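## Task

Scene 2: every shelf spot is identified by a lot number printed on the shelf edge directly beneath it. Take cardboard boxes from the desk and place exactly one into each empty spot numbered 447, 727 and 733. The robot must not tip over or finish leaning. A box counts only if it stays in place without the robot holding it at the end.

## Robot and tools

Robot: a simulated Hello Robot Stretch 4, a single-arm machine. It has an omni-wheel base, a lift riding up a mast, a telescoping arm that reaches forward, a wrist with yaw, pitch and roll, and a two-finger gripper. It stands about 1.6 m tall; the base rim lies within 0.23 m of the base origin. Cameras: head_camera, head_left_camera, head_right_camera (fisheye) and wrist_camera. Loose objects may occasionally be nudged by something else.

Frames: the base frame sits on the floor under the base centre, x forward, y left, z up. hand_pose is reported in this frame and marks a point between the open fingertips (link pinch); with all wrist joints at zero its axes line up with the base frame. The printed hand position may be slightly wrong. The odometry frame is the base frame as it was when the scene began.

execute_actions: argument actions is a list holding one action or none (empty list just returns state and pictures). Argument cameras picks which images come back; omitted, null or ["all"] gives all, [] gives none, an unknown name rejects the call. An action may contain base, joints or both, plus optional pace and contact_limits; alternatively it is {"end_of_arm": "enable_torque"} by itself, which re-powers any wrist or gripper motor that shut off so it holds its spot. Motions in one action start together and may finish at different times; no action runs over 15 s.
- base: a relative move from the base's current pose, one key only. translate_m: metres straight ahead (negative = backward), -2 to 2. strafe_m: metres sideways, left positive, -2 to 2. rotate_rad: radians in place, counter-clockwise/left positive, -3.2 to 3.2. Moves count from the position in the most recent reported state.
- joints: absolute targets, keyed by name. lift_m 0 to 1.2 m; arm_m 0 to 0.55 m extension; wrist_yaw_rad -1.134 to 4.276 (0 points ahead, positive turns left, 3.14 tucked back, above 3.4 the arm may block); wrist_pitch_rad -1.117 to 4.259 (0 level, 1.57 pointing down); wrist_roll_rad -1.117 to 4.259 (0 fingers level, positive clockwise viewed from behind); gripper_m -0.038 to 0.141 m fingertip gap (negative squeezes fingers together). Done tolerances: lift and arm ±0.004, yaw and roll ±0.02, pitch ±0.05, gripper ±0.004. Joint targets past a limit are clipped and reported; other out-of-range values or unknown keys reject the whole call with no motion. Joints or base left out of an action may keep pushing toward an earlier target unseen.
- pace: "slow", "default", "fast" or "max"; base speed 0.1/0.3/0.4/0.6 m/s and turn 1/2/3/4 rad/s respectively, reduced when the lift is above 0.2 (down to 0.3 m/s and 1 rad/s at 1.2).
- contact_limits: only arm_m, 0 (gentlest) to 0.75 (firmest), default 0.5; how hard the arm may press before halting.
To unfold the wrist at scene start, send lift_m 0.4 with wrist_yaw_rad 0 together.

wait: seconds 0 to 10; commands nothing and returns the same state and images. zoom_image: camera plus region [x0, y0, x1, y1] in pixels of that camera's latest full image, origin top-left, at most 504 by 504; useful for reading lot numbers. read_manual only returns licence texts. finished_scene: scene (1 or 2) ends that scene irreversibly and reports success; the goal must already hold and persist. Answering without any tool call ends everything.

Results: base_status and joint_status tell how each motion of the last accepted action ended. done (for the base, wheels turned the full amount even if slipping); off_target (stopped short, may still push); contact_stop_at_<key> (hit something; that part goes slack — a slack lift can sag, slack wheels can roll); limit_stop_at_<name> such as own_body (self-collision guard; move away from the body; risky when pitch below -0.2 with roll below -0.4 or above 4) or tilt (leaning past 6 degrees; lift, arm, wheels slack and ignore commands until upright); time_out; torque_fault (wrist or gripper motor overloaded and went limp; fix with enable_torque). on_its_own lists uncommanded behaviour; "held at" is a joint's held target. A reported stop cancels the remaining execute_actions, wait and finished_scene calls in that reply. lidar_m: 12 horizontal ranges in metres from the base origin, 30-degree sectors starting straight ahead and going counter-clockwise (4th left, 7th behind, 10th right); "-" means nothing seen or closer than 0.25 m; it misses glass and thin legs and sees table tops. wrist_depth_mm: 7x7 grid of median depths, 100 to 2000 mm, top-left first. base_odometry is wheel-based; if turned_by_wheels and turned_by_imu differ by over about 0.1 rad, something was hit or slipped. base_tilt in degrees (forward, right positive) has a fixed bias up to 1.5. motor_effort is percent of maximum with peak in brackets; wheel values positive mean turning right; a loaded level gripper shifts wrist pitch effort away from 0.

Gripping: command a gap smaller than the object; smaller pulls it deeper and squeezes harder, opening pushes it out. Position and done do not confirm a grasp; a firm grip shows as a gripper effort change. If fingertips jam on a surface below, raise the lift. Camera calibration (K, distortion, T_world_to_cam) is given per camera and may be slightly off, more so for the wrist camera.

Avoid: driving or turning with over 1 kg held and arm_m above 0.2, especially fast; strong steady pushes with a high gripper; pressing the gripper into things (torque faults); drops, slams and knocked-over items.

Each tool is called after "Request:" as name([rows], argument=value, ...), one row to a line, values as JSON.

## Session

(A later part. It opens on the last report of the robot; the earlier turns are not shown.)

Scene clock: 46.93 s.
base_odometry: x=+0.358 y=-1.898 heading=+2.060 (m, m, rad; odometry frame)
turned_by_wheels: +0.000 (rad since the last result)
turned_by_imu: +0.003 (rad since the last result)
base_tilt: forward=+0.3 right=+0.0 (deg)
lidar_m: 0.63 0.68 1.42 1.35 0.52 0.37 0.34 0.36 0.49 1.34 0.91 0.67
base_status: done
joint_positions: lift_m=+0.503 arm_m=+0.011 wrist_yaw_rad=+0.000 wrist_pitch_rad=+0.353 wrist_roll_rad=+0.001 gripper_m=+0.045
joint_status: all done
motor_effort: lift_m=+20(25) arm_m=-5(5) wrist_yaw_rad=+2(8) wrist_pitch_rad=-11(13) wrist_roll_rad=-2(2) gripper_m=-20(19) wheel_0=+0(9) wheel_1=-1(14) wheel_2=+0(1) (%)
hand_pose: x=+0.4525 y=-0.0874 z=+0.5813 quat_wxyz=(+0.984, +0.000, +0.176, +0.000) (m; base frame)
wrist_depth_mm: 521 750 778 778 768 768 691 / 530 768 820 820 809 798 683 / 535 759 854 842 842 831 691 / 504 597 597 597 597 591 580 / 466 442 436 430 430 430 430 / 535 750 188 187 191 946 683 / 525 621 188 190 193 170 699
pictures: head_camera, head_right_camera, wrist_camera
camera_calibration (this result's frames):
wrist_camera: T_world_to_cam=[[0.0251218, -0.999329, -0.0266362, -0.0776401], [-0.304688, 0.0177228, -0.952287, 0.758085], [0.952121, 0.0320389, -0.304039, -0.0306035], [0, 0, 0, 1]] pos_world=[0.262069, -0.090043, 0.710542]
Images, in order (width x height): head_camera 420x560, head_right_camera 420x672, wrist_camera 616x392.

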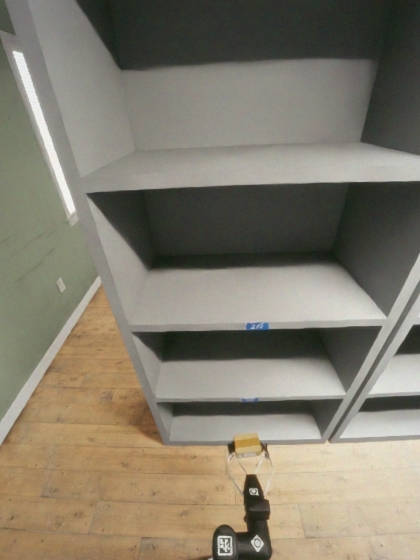

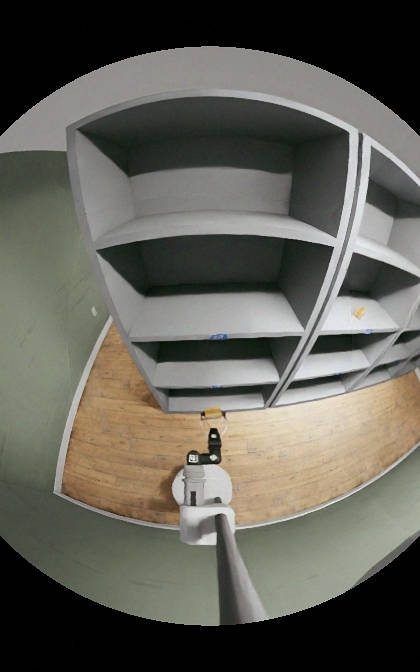

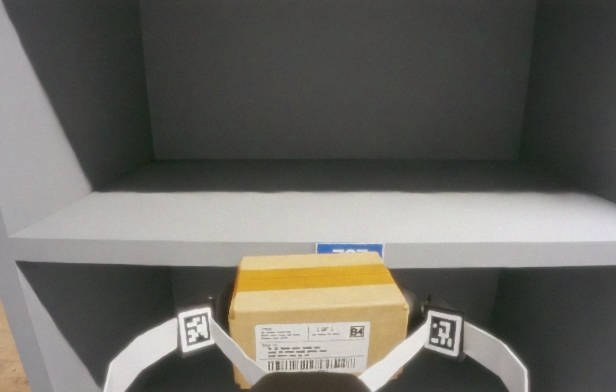

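Request:
execute_actions([
  {"joints":{"arm_m":0.34},"base":{"strafe_m":-0.03},"pace":"max"},
], cameras=[])

Request:
execute_actions([
  {"joints":{"lift_m":0.486,"gripper_m":0.115},"pace":"fast"},
], cameras=["wrist_camera"])

Request:
execute_actions([
  {"joints":{"arm_m":0.05,"lift_m":0.492,"gripper_m":0.135},"pace":"max"},
], cameras=["wrist_camera"])

Scene clock: 48.93 s.
base_odometry: x=+0.384 y=-1.884 heading=+2.060 (m, m, rad; odometry frame)
turned_by_wheels: +0.000 (rad since the last result)
turned_by_imu: +0.000 (rad since the last result)
base_tilt: forward=+0.1 right=-0.1 (deg)
lidar_m: 0.64 0.66 1.45 1.38 0.51 0.35 0.34 0.37 0.50 1.35 0.93 0.66
base_status: done
joint_positions: lift_m=+0.503 arm_m=+0.339 wrist_yaw_rad=+0.000 wrist_pitch_rad=+0.353 wrist_roll_rad=+0.001 gripper_m=+0.045
joint_status: all done
motor_effort: lift_m=+20(20) arm_m=+6(6) wrist_yaw_rad=-1(3) wrist_pitch_rad=-11(12) wrist_roll_rad=-2(3) gripper_m=-20(19) wheel_0=+1(11) wheel_1=-1(10) wheel_2=-1(1) (%)
hand_pose: x=+0.7806 y=-0.0873 z=+0.5813 quat_wxyz=(+0.984, +0.000, +0.176, +0.000) (m; base frame)
wrist_depth_mm: 488 484 480 480 473 473 469 / 504 508 504 500 496 492 484 / 530 530 525 521 517 508 508 / 544 544 539 535 535 530 525 / 399 399 402 399 397 392 389 / 298 300 189 187 191 296 293 / 241 229 188 190 193 170 238
pictures: none
No camera images: the call's "cameras" was empty. Leave "cameras" out to get every camera's image.

Scene clock: 50.50 s.
base_odometry: x=+0.384 y=-1.884 heading=+2.060 (m, m, rad; odometry frame)
turned_by_wheels: +0.000 (rad since the last result)
turned_by_imu: +0.000 (rad since the last result)
base_tilt: forward=+0.2 right=+0.0 (deg)
lidar_m: 0.63 0.65 1.45 1.37 0.51 0.37 0.34 0.37 0.48 1.35 0.95 0.68
base_status: not commanded
joint_positions: lift_m=+0.486 arm_m=+0.339 wrist_yaw_rad=+0.000 wrist_pitch_rad=+0.352 wrist_roll_rad=+0.001 gripper_m=+0.115
joint_status: all done
motor_effort: lift_m=+17(20) arm_m=+6(6) wrist_yaw_rad=+1(0) wrist_pitch_rad=-7(12) wrist_roll_rad=-2(2) gripper_m=-2(20) wheel_0=+1(1) wheel_1=-1(1) wheel_2=-1(1) (%)
hand_pose: x=+0.7807 y=-0.0874 z=+0.5649 quat_wxyz=(+0.985, +0.000, +0.175, +0.000) (m; base frame)
wrist_depth_mm: 488 484 480 480 480 473 469 / 508 504 500 496 496 492 488 / 530 530 530 521 517 508 508 / 521 544 539 535 535 530 521 / 364 366 364 249 362 357 353 / 271 272 198 200 206 255 267 / 220 216 210 153 210 208 217
pictures: wrist_camera
camera_calibration (this result's frames):
wrist_camera: T_world_to_cam=[[0.0252682, -0.999327, -0.0265997, -0.0864267], [-0.303307, 0.0176902, -0.952729, 0.841685], [0.952558, 0.0321416, -0.302655, -0.349198], [0, 0, 0, 1]] pos_world=[0.590104, -0.0900343, 0.693912]
Images, in order (width x height): wrist_camera 616x392.

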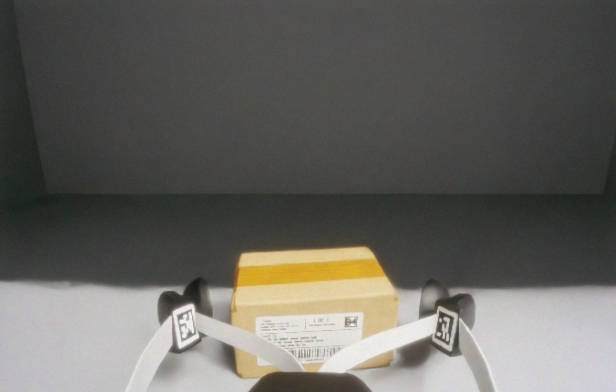

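Scene clock: 52.07 s.
base_odometry: x=+0.384 y=-1.884 heading=+2.060 (m, m, rad; odometry frame)
turned_by_wheels: +0.000 (rad since the last result)
turned_by_imu: +0.000 (rad since the last result)
base_tilt: forward=+0.1 right=-0.2 (deg)
lidar_m: 0.64 0.67 1.44 1.36 0.51 0.36 0.33 0.37 0.51 1.36 0.94 0.67
base_status: not commanded
joint_positions: lift_m=+0.492 arm_m=+0.051 wrist_yaw_rad=+0.000 wrist_pitch_rad=+0.352 wrist_roll_rad=+0.001 gripper_m=+0.135
joint_status: all done
motor_effort: lift_m=+20(22) arm_m=-6(7) wrist_yaw_rad=+1(0) wrist_pitch_rad=-8(8) wrist_roll_rad=-3(1) gripper_m=+0(2) wheel_0=+1(1) wheel_1=-1(1) wheel_2=-1(1) (%)
hand_pose: x=+0.4927 y=-0.0875 z=+0.5706 quat_wxyz=(+0.985, +0.000, +0.175, +0.000) (m; base frame)
wrist_depth_mm: 564 741 741 741 741 741 647 / 569 768 778 768 778 759 654 / 574 809 809 798 798 798 640 / 521 569 564 480 559 554 549 / 407 410 402 392 392 389 387 / 574 683 917 931 917 759 654 / 564 707 854 150 831 778 647
pictures: wrist_camera
camera_calibration (this result's frames):
wrist_camera: T_world_to_cam=[[0.0249792, -0.999334, -0.0266088, -0.0789266], [-0.303641, 0.0177752, -0.952621, 0.759857], [0.952459, 0.0318752, -0.302995, -0.0729054], [0, 0, 0, 1]] pos_world=[0.302135, -0.0900568, 0.699665]
Images, in order (width x height): wrist_camera 616x392.

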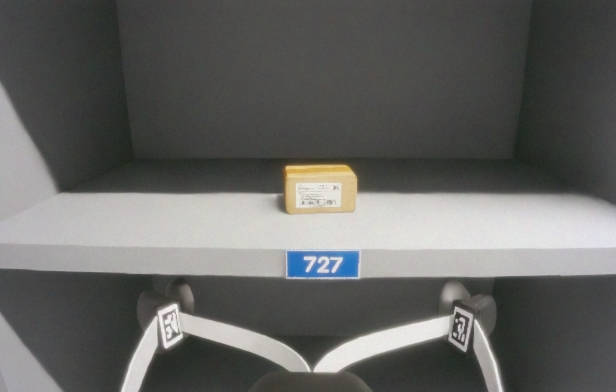

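Request:
execute_actions([
  {"joints":{"lift_m":0.25,"arm_m":0.01},"base":{"strafe_m":0.72},"pace":"max"},
], cameras=[])

Request:
execute_actions([
  {"joints":{"lift_m":0.73},"base":{"translate_m":2.0},"pace":"max"},
], cameras=[])

Request:
execute_actions([
  {"joints":{"arm_m":0.3},"base":{"rotate_rad":-0.78},"pace":"max"},
], cameras=["wrist_camera","head_camera"])

Scene clock: 55.30 s.
base_odometry: x=-0.251 y=-2.222 heading=+2.060 (m, m, rad; odometry frame)
turned_by_wheels: +0.000 (rad since the last result)
turned_by_imu: -0.004 (rad since the last result)
base_tilt: forward=+0.2 right=-0.2 (deg)
lidar_m: 2.58 0.96 0.68 0.65 0.54 0.34 0.34 0.37 0.52 1.39 0.94 0.71
base_status: done
joint_positions: lift_m=+0.250 arm_m=+0.011 wrist_yaw_rad=+0.000 wrist_pitch_rad=+0.352 wrist_roll_rad=+0.001 gripper_m=+0.135
joint_status: all done
motor_effort: lift_m=+19(17) arm_m=-6(6) wrist_yaw_rad=+1(2) wrist_pitch_rad=-8(8) wrist_roll_rad=-3(2) gripper_m=+1(0) wheel_0=+1(10) wheel_1=-1(13) wheel_2=-1(1) (%)
hand_pose: x=+0.4527 y=-0.0875 z=+0.3287 quat_wxyz=(+0.985, +0.000, +0.175, +0.000) (m; base frame)
wrist_depth_mm: 1025 1499 - - - 597 410 / 1042 1499 - - - 597 413 / 1042 1499 - - - 609 418 / 1060 1366 1537 1537 1537 609 418 / 976 1042 1042 1042 1042 597 427 / 788 741 788 788 788 477 445 / 634 615 627 150 615 492 466
pictures: none
No camera images: the call's "cameras" was empty. Leave "cameras" out to get every camera's image.

Scene clock: 60.27 s.
base_odometry: x=-1.191 y=-0.457 heading=+2.060 (m, m, rad; odometry frame)
turned_by_wheels: +0.000 (rad since the last result)
turned_by_imu: -0.005 (rad since the last result)
base_tilt: forward=+0.1 right=-0.1 (deg)
lidar_m: 1.39 0.95 0.69 0.66 0.70 0.98 1.35 0.96 1.27 3.30 0.85 0.77
base_status: done
joint_positions: lift_m=+0.730 arm_m=+0.011 wrist_yaw_rad=+0.000 wrist_pitch_rad=+0.352 wrist_roll_rad=+0.001 gripper_m=+0.135
joint_status: all done
motor_effort: lift_m=+20(22) arm_m=-6(6) wrist_yaw_rad=+1(1) wrist_pitch_rad=-7(9) wrist_roll_rad=-2(2) gripper_m=+0(0) wheel_0=-1(7) wheel_1=+0(7) wheel_2=+0(12) (%)
hand_pose: x=+0.4527 y=-0.0874 z=+0.8086 quat_wxyz=(+0.985, +0.000, +0.175, +0.000) (m; base frame)
wrist_depth_mm: 1042 1060 1060 1042 1042 1042 1025 / 1078 1098 1078 1078 1078 1078 1078 / 1098 1160 1138 1138 1118 1118 1118 / 1098 1229 1205 1182 1160 1182 715 / 1098 1281 1255 1229 1229 1229 741 / 1098 1308 1308 1281 1308 1255 778 / 1078 1229 1281 150 1255 1182 809
pictures: none
No camera images: the call's "cameras" was empty. Leave "cameras" out to get every camera's image.

Scene clock: 61.83 s.
base_odometry: x=-1.191 y=-0.457 heading=+1.280 (m, m, rad; odometry frame)
turned_by_wheels: -0.780 (rad since the last result)
turned_by_imu: -0.793 (rad since the last result)
base_tilt: forward=+0.2 right=-0.2 (deg)
lidar_m: 0.76 0.95 1.38 0.77 0.65 0.68 0.79 1.38 0.96 1.03 1.78 1.25
base_status: done
joint_positions: lift_m=+0.730 arm_m=+0.299 wrist_yaw_rad=+0.000 wrist_pitch_rad=+0.352 wrist_roll_rad=+0.001 gripper_m=+0.135
joint_status: all done
motor_effort: lift_m=+20(20) arm_m=+6(6) wrist_yaw_rad=+0(1) wrist_pitch_rad=-7(8) wrist_roll_rad=-2(2) gripper_m=+0(0) wheel_0=+0(5) wheel_1=-1(7) wheel_2=+1(6) (%)
hand_pose: x=+0.7407 y=-0.0874 z=+0.8087 quat_wxyz=(+0.985, +0.000, +0.175, +0.000) (m; base frame)
wrist_depth_mm: 842 960 1118 1366 1708 - - / 866 976 1182 1430 1808 - - / 891 1042 1182 1397 1366 1366 - / 741 732 723 661 723 891 - / 488 496 496 492 564 - - / 387 353 375 436 1576 1397 1537 / 634 296 327 150 1229 1205 1281
pictures: head_camera, wrist_camera
camera_calibration (this result's frames):
wrist_camera: T_world_to_cam=[[0.0253035, -0.999326, -0.0266036, -0.0789449], [-0.303447, 0.0176785, -0.952684, 1.06184], [0.952512, 0.032179, -0.302795, -0.237179], [0, 0, 0, 1]] pos_world=[0.550125, -0.0900312, 0.937677]
Images, in order (width x height): head_camera 420x560, wrist_camera 616x392.

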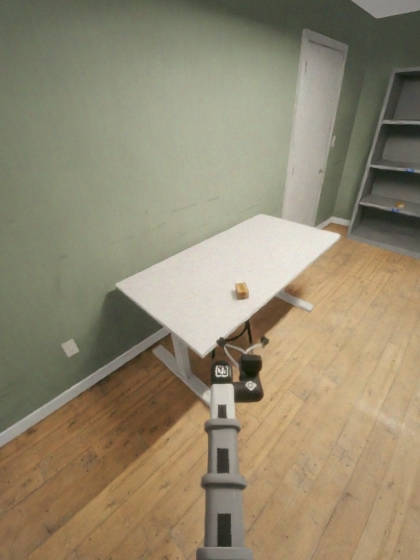

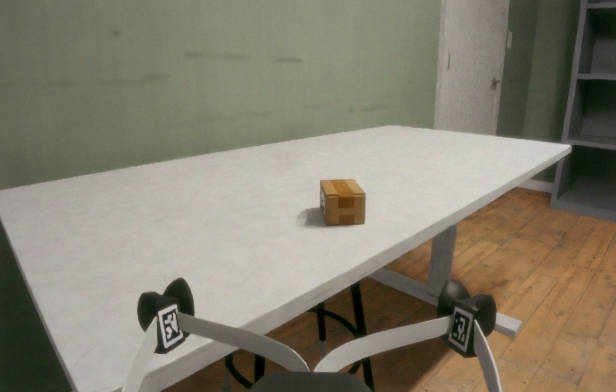

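Request:
execute_actions([
  {"joints":{"arm_m":0.53,"lift_m":0.675,"wrist_yaw_rad":-0.11},"base":{"translate_m":0.16},"pace":"fast"},
], cameras=["wrist_camera"])

Scene clock: 63.73 s.
base_odometry: x=-1.145 y=-0.304 heading=+1.280 (m, m, rad; odometry frame)
turned_by_wheels: +0.000 (rad since the last result)
turned_by_imu: -0.001 (rad since the last result)
base_tilt: forward=+0.1 right=-0.2 (deg)
lidar_m: 0.60 0.71 1.27 0.88 0.76 0.80 0.94 1.58 1.03 1.15 1.99 1.00
base_status: done
joint_positions: lift_m=+0.675 arm_m=+0.529 wrist_yaw_rad=-0.110 wrist_pitch_rad=+0.352 wrist_roll_rad=+0.001 gripper_m=+0.135
joint_status: all done
motor_effort: lift_m=+17(19) arm_m=+6(7) wrist_yaw_rad=+1(2) wrist_pitch_rad=-7(9) wrist_roll_rad=-2(2) gripper_m=-1(0) wheel_0=-2(7) wheel_1=-1(7) wheel_2=+1(10) (%)
hand_pose: x=+0.9595 y=-0.1165 z=+0.7539 quat_wxyz=(+0.983, +0.010, +0.175, -0.054) (m; base frame)
wrist_depth_mm: 654 759 917 1160 1576 - - / 683 788 960 1205 1618 - - / 683 798 917 1025 1008 1025 1025 / 554 544 544 539 539 535 535 / 366 368 370 253 368 364 382 / 273 263 278 195 212 246 301 / 222 216 221 150 211 210 1138
pictures: wrist_camera
camera_calibration (this result's frames):
wrist_camera: T_world_to_cam=[[-0.0842802, -0.996087, -0.0266037, -0.00952616], [-0.299694, 0.0508019, -0.952682, 1.07681], [0.950305, -0.0723192, -0.302803, -0.471302], [0, 0, 0, 1]] pos_world=[0.769791, -0.0982769, 0.882888]
Images, in order (width x height): wrist_camera 616x392.

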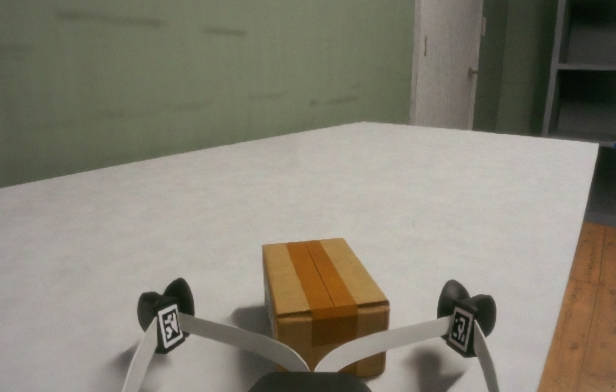

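Request:
execute_actions([
  {"joints":{"gripper_m":0.015},"pace":"fast"},
], cameras=["wrist_camera"])

Request:
execute_actions([
  {"joints":{"arm_m":0.01,"lift_m":0.73},"base":{"translate_m":-0.22},"pace":"max"},
], cameras=["wrist_camera"])

Request:
execute_actions([
  {"joints":{"lift_m":0.35},"base":{"rotate_rad":0.79},"pace":"max"},
], cameras=[])

Scene clock: 66.20 s.
base_odometry: x=-1.145 y=-0.304 heading=+1.280 (m, m, rad; odometry frame)
turned_by_wheels: +0.000 (rad since the last result)
turned_by_imu: -0.001 (rad since the last result)
base_tilt: forward=+0.2 right=+0.0 (deg)
lidar_m: 0.57 0.72 1.27 0.92 0.75 0.80 0.92 1.62 1.04 1.16 1.98 1.02
base_status: not commanded
joint_positions: lift_m=+0.675 arm_m=+0.529 wrist_yaw_rad=-0.110 wrist_pitch_rad=+0.353 wrist_roll_rad=+0.001 gripper_m=+0.015
joint_status: all done
motor_effort: lift_m=+17(17) arm_m=+6(6) wrist_yaw_rad=+1(0) wrist_pitch_rad=-10(10) wrist_roll_rad=-3(1) gripper_m=-21(18) wheel_0=-2(2) wheel_1=-1(1) wheel_2=+1(1) (%)
hand_pose: x=+0.9594 y=-0.1166 z=+0.7536 quat_wxyz=(+0.983, +0.010, +0.175, -0.054) (m; base frame)
wrist_depth_mm: 661 768 946 1138 1576 - - / 683 778 960 1205 1661 - - / 699 788 917 1008 1008 1008 1025 / 544 539 544 535 530 530 525 / 364 366 366 243 364 359 382 / 272 276 204 183 193 271 298 / 221 209 211 182 183 162 1138
pictures: wrist_camera
camera_calibration (this result's frames):
wrist_camera: T_world_to_cam=[[-0.0845648, -0.996062, -0.0266281, -0.00930596], [-0.300604, 0.0509815, -0.952386, 1.07719], [0.949993, -0.0725338, -0.303731, -0.470293], [0, 0, 0, 1]] pos_world=[0.769795, -0.0982982, 0.88281]
Images, in order (width x height): wrist_camera 616x392.

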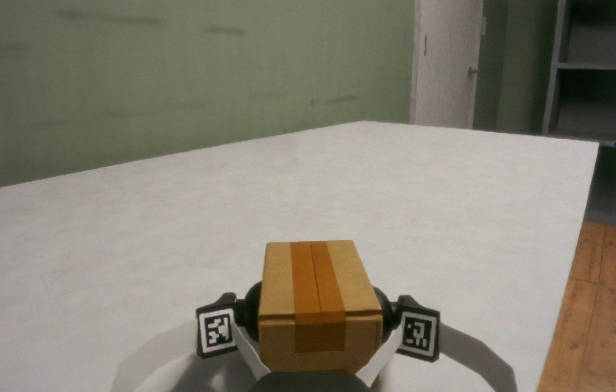

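Scene clock: 68.20 s.
base_odometry: x=-1.209 y=-0.514 heading=+1.280 (m, m, rad; odometry frame)
turned_by_wheels: +0.000 (rad since the last result)
turned_by_imu: +0.000 (rad since the last result)
base_tilt: forward=+0.1 right=-0.1 (deg)
lidar_m: 0.83 1.03 1.36 0.72 0.64 0.63 0.75 1.30 0.93 0.99 1.71 1.29
base_status: done
joint_positions: lift_m=+0.730 arm_m=+0.011 wrist_yaw_rad=-0.110 wrist_pitch_rad=+0.354 wrist_roll_rad=+0.001 gripper_m=+0.015
joint_status: all done
motor_effort: lift_m=+20(20) arm_m=-6(7) wrist_yaw_rad=+1(3) wrist_pitch_rad=-12(13) wrist_roll_rad=-3(3) gripper_m=-21(21) wheel_0=+2(0) wheel_1=+1(7) wheel_2=+0(12) (%)
hand_pose: x=+0.4413 y=-0.1167 z=+0.8082 quat_wxyz=(+0.983, +0.010, +0.176, -0.054) (m; base frame)
wrist_depth_mm: 1078 1229 1499 1921 - - - / 1098 1281 1576 1983 - - - / 1118 1229 1366 1397 1708 - - / 1118 820 732 1138 - - - / 1182 1308 1661 244 - - - / 1229 1336 204 183 193 1618 1537 / 1205 1042 1160 182 183 162 1255
pictures: wrist_camera
camera_calibration (this result's frames):
wrist_camera: T_world_to_cam=[[-0.0850745, -0.996018, -0.026639, -0.0515478], [-0.300998, 0.051178, -0.952251, 0.973573], [0.949823, -0.072994, -0.304153, 0.0388187], [0, 0, 0, 1]] pos_world=[0.251787, -0.0983345, 0.937519]
Images, in order (width x height): wrist_camera 616x392.

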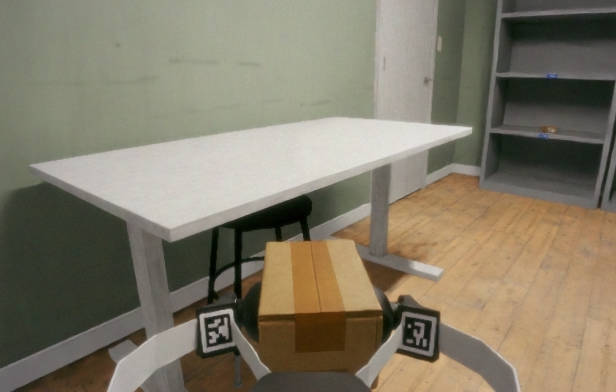

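Scene clock: 69.77 s.
base_odometry: x=-1.209 y=-0.514 heading=+2.070 (m, m, rad; odometry frame)
turned_by_wheels: +0.790 (rad since the last result)
turned_by_imu: +0.803 (rad since the last result)
base_tilt: forward=+0.2 right=+0.0 (deg)
lidar_m: 1.43 0.87 0.64 0.63 0.67 0.93 2.31 0.94 1.23 3.28 0.93 0.81
base_status: done
joint_positions: lift_m=+0.350 arm_m=+0.011 wrist_yaw_rad=-0.110 wrist_pitch_rad=+0.353 wrist_roll_rad=+0.001 gripper_m=+0.015
joint_status: all done
motor_effort: lift_m=+18(16) arm_m=-6(6) wrist_yaw_rad=-1(3) wrist_pitch_rad=-12(12) wrist_roll_rad=-2(2) gripper_m=-20(21) wheel_0=+0(4) wheel_1=+0(6) wheel_2=+0(9) (%)
hand_pose: x=+0.4414 y=-0.1165 z=+0.4284 quat_wxyz=(+0.983, +0.010, +0.176, -0.054) (m; base frame)
wrist_depth_mm: 1060 1078 1098 1098 1118 1078 707 / 1098 1098 1118 1138 1160 1160 759 / 1138 1160 1160 1182 1229 1229 778 / 1160 1182 1229 1255 1255 1281 1060 / 1138 1229 1229 243 1255 1160 1160 / 946 960 205 183 193 891 917 / 768 723 732 182 183 162 723
pictures: none
No camera images: the call's "cameras" was empty. Leave "cameras" out to get every camera's image.

Request:
execute_actions([
  {"joints":{"lift_m":0.25},"base":{"translate_m":-1.94},"pace":"max"},
], cameras=[])

Request:
execute_actions([
  {"joints":{"lift_m":0.38,"wrist_yaw_rad":-0.55},"base":{"strafe_m":-1.7},"pace":"max"},
], cameras=["wrist_camera","head_right_camera","head_camera"])

Scene clock: 75.23 s.
base_odometry: x=-0.280 y=-2.218 heading=+2.070 (m, m, rad; odometry frame)
turned_by_wheels: +0.000 (rad since the last result)
turned_by_imu: +0.002 (rad since the last result)
base_tilt: forward=+0.0 right=-0.1 (deg)
lidar_m: 2.46 0.91 0.66 0.63 0.54 0.40 0.36 0.39 0.54 1.49 0.90 0.74
base_status: done
joint_positions: lift_m=+0.250 arm_m=+0.011 wrist_yaw_rad=-0.110 wrist_pitch_rad=+0.353 wrist_roll_rad=+0.001 gripper_m=+0.015
joint_status: all done
motor_effort: lift_m=+19(20) arm_m=-6(6) wrist_yaw_rad=+0(0) wrist_pitch_rad=-11(12) wrist_roll_rad=-3(1) gripper_m=-21(21) wheel_0=+1(5) wheel_1=+0(6) wheel_2=+0(13) (%)
hand_pose: x=+0.4413 y=-0.1166 z=+0.3284 quat_wxyz=(+0.983, +0.010, +0.175, -0.054) (m; base frame)
wrist_depth_mm: 1182 1863 - - - 504 373 / 1205 1808 - - - 512 384 / 1182 1808 - - - 517 407 / 1182 1537 1499 1537 1308 530 424 / 1042 1042 1042 243 931 530 750 / 778 788 204 183 193 530 634 / 627 597 597 181 183 162 517
pictures: none
No camera images: the call's "cameras" was empty. Leave "cameras" out to get every camera's image.

Scene clock: 79.53 s.
base_odometry: x=+1.212 y=-1.403 heading=+2.070 (m, m, rad; odometry frame)
turned_by_wheels: +0.000 (rad since the last result)
turned_by_imu: +0.009 (rad since the last result)
base_tilt: forward=+0.1 right=-0.1 (deg)
lidar_m: 0.62 0.63 0.90 1.47 0.54 0.41 0.37 0.39 0.54 1.55 0.90 0.63
base_status: done
joint_positions: lift_m=+0.380 arm_m=+0.011 wrist_yaw_rad=-0.550 wrist_pitch_rad=+0.353 wrist_roll_rad=+0.001 gripper_m=+0.015
joint_status: all done
motor_effort: lift_m=+20(22) arm_m=-5(6) wrist_yaw_rad=+0(10) wrist_pitch_rad=-11(12) wrist_roll_rad=-2(1) gripper_m=-20(21) wheel_0=+0(13) wheel_1=+0(13) wheel_2=+1(1) (%)
hand_pose: x=+0.3669 y=-0.2160 z=+0.4583 quat_wxyz=(+0.947, +0.048, +0.169, -0.267) (m; base frame)
wrist_depth_mm: 683 750 831 715 544 1205 1138 / 691 768 842 750 559 1182 1138 / 375 402 449 539 569 1308 1182 / 741 831 917 820 615 1366 1229 / 778 866 960 243 640 1138 1138 / 788 842 204 183 193 878 931 / 699 661 676 182 182 162 809
pictures: head_camera, head_right_camera, wrist_camera
camera_calibration (this result's frames):
wrist_camera: T_world_to_cam=[[-0.500754, -0.86518, -0.0266328, 0.0147149], [-0.250444, 0.174269, -0.952317, 0.631146], [0.828567, -0.470207, -0.303945, -0.0456302], [0, 0, 0, 1]] pos_world=[0.203243, -0.118714, 0.587574]
Images, in order (width x height): head_camera 420x560, head_right_camera 420x672, wrist_camera 616x392.

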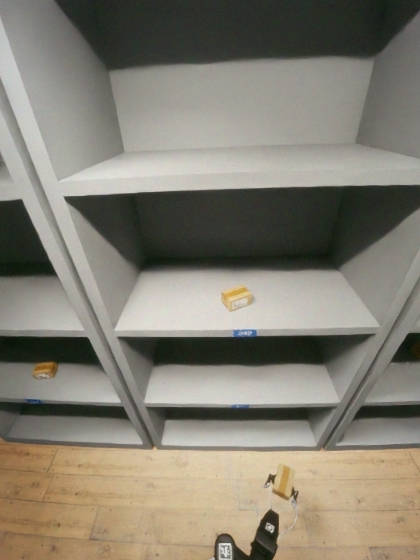

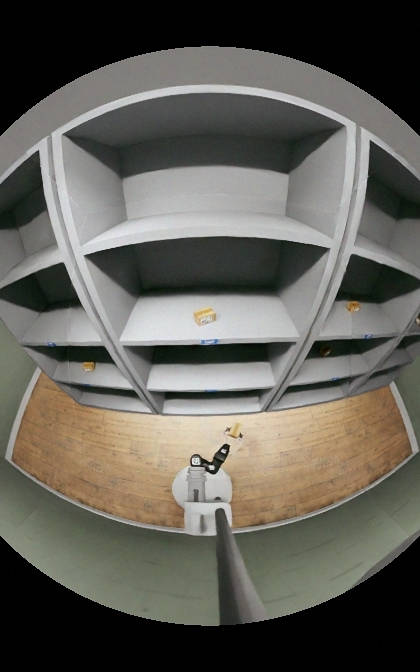

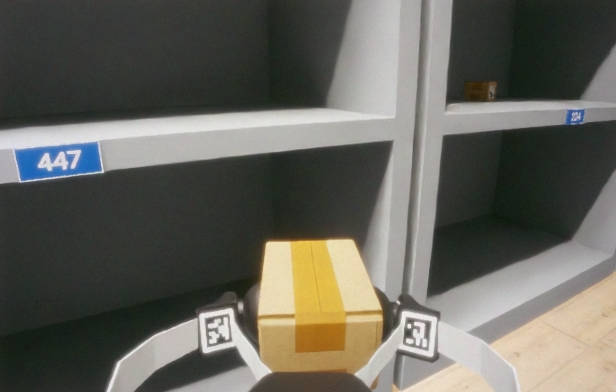

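Request:
execute_actions([
  {"joints":{"lift_m":0.503,"wrist_yaw_rad":0.03},"pace":"max"},
], cameras=[])

Request:
execute_actions([
  {"joints":{"arm_m":0.32},"pace":"max"},
], cameras=[])

Request:
execute_actions([
  {"joints":{"lift_m":0.487,"gripper_m":0.09},"pace":"fast"},
], cameras=[])

Request:
execute_actions([
  {"joints":{"arm_m":0.1,"lift_m":0.493,"gripper_m":0.11},"pace":"max"},
], cameras=["wrist_camera","head_camera"])

Scene clock: 80.90 s.
base_odometry: x=+1.212 y=-1.403 heading=+2.070 (m, m, rad; odometry frame)
turned_by_wheels: +0.000 (rad since the last result)
turned_by_imu: +0.000 (rad since the last result)
base_tilt: forward=+0.1 right=+0.0 (deg)
lidar_m: 0.61 0.64 0.90 1.46 0.54 0.40 0.37 0.40 0.55 1.56 0.91 0.65
base_status: not commanded
joint_positions: lift_m=+0.503 arm_m=+0.011 wrist_yaw_rad=+0.030 wrist_pitch_rad=+0.353 wrist_roll_rad=+0.001 gripper_m=+0.015
joint_status: all done
motor_effort: lift_m=+21(21) arm_m=-5(6) wrist_yaw_rad=+2(6) wrist_pitch_rad=-11(12) wrist_roll_rad=-3(2) gripper_m=-22(20) wheel_0=+1(1) wheel_1=+0(1) wheel_2=+1(0) (%)
hand_pose: x=+0.4550 y=-0.0794 z=+0.5813 quat_wxyz=(+0.984, -0.002, +0.176, +0.015) (m; base frame)
wrist_depth_mm: 549 768 778 750 750 723 683 / 559 788 798 778 759 759 661 / 559 778 831 820 809 788 668 / 539 603 597 603 597 585 580 / 430 433 415 243 399 397 392 / 564 788 204 183 193 891 654 / 559 654 842 182 182 162 668
pictures: none
No camera images: the call's "cameras" was empty. Leave "cameras" out to get every camera's image.

Scene clock: 82.50 s.
base_odometry: x=+1.212 y=-1.403 heading=+2.070 (m, m, rad; odometry frame)
turned_by_wheels: +0.000 (rad since the last result)
turned_by_imu: +0.000 (rad since the last result)
base_tilt: forward=+0.1 right=-0.1 (deg)
lidar_m: 0.62 0.63 0.91 1.46 0.55 0.41 0.35 0.40 0.54 1.53 0.87 0.64
base_status: not commanded
joint_positions: lift_m=+0.503 arm_m=+0.319 wrist_yaw_rad=+0.030 wrist_pitch_rad=+0.353 wrist_roll_rad=+0.001 gripper_m=+0.015
joint_status: all done
motor_effort: lift_m=+20(20) arm_m=+5(7) wrist_yaw_rad=+0(2) wrist_pitch_rad=-11(11) wrist_roll_rad=-2(2) gripper_m=-20(20) wheel_0=+1(1) wheel_1=+0(0) wheel_2=+1(1) (%)
hand_pose: x=+0.7631 y=-0.0792 z=+0.5813 quat_wxyz=(+0.984, -0.002, +0.176, +0.015) (m; base frame)
wrist_depth_mm: 496 488 480 469 462 452 445 / 512 508 500 488 484 477 466 / 530 530 521 512 504 492 484 / 535 544 539 530 521 508 500 / 399 399 397 244 397 392 387 / 297 300 204 183 193 294 293 / 241 229 231 182 183 162 238
pictures: none
No camera images: the call's "cameras" was empty. Leave "cameras" out to get every camera's image.

Scene clock: 84.07 s.
base_odometry: x=+1.212 y=-1.403 heading=+2.070 (m, m, rad; odometry frame)
turned_by_wheels: +0.000 (rad since the last result)
turned_by_imu: +0.000 (rad since the last result)
base_tilt: forward=+0.2 right=+0.0 (deg)
lidar_m: 0.60 0.65 0.93 1.47 0.54 0.40 0.37 0.39 0.55 1.55 0.89 0.64
base_status: not commanded
joint_positions: lift_m=+0.487 arm_m=+0.319 wrist_yaw_rad=+0.030 wrist_pitch_rad=+0.352 wrist_roll_rad=+0.001 gripper_m=+0.090
joint_status: all done
motor_effort: lift_m=+17(17) arm_m=+6(6) wrist_yaw_rad=+0(0) wrist_pitch_rad=-8(11) wrist_roll_rad=-2(2) gripper_m=-2(21) wheel_0=+1(1) wheel_1=+0(0) wheel_2=+1(1) (%)
hand_pose: x=+0.7632 y=-0.0792 z=+0.5658 quat_wxyz=(+0.984, -0.002, +0.175, +0.015) (m; base frame)
wrist_depth_mm: 496 484 477 469 462 455 445 / 512 508 500 492 480 473 466 / 535 530 521 512 500 492 484 / 508 544 530 521 512 504 500 / 364 368 366 251 364 359 355 / 272 274 215 195 200 270 267 / 221 218 211 150 209 212 217
pictures: none
No camera images: the call's "cameras" was empty. Leave "cameras" out to get every camera's image.

Scene clock: 85.47 s.
base_odometry: x=+1.212 y=-1.403 heading=+2.070 (m, m, rad; odometry frame)
turned_by_wheels: +0.000 (rad since the last result)
turned_by_imu: +0.000 (rad since the last result)
base_tilt: forward=+0.0 right=+0.0 (deg)
lidar_m: 0.60 0.64 0.90 1.47 0.56 0.38 0.36 0.39 0.56 1.53 0.89 0.66
base_status: not commanded
joint_positions: lift_m=+0.493 arm_m=+0.101 wrist_yaw_rad=+0.030 wrist_pitch_rad=+0.352 wrist_roll_rad=+0.001 gripper_m=+0.110
joint_status: all done
motor_effort: lift_m=+20(24) arm_m=-6(6) wrist_yaw_rad=+1(0) wrist_pitch_rad=-8(8) wrist_roll_rad=-2(2) gripper_m=-1(1) wheel_0=+1(1) wheel_1=+0(0) wheel_2=+1(1) (%)
hand_pose: x=+0.5452 y=-0.0793 z=+0.5716 quat_wxyz=(+0.984, -0.002, +0.175, +0.015) (m; base frame)
wrist_depth_mm: 549 691 691 676 661 647 634 / 559 715 715 691 676 676 668 / 559 741 750 732 715 699 668 / 521 569 564 459 559 554 554 / 377 382 384 382 379 375 373 / 508 330 317 319 309 304 303 / 554 691 842 152 820 798 668
pictures: head_camera, wrist_camera
camera_calibration (this result's frames):
wrist_camera: T_world_to_cam=[[0.0549563, -0.998134, -0.0266087, -0.0883003], [-0.304037, 0.00865539, -0.952621, 0.776094], [0.951074, 0.0604426, -0.302994, -0.11985], [0, 0, 0, 1]] pos_world=[0.354801, -0.0876089, 0.70066]
Images, in order (width x height): head_camera 420x560, wrist_camera 616x392.

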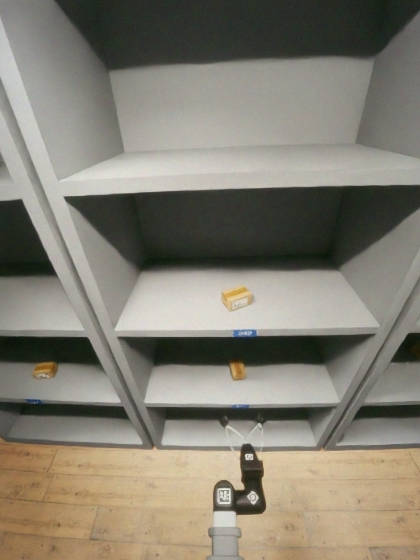

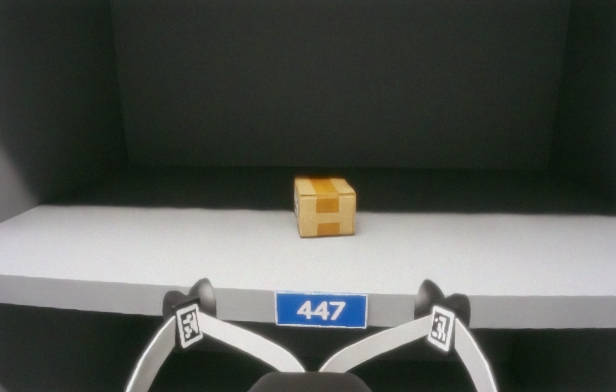

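Request:
finished_scene(scene=2)

The scene is finished: the task was done.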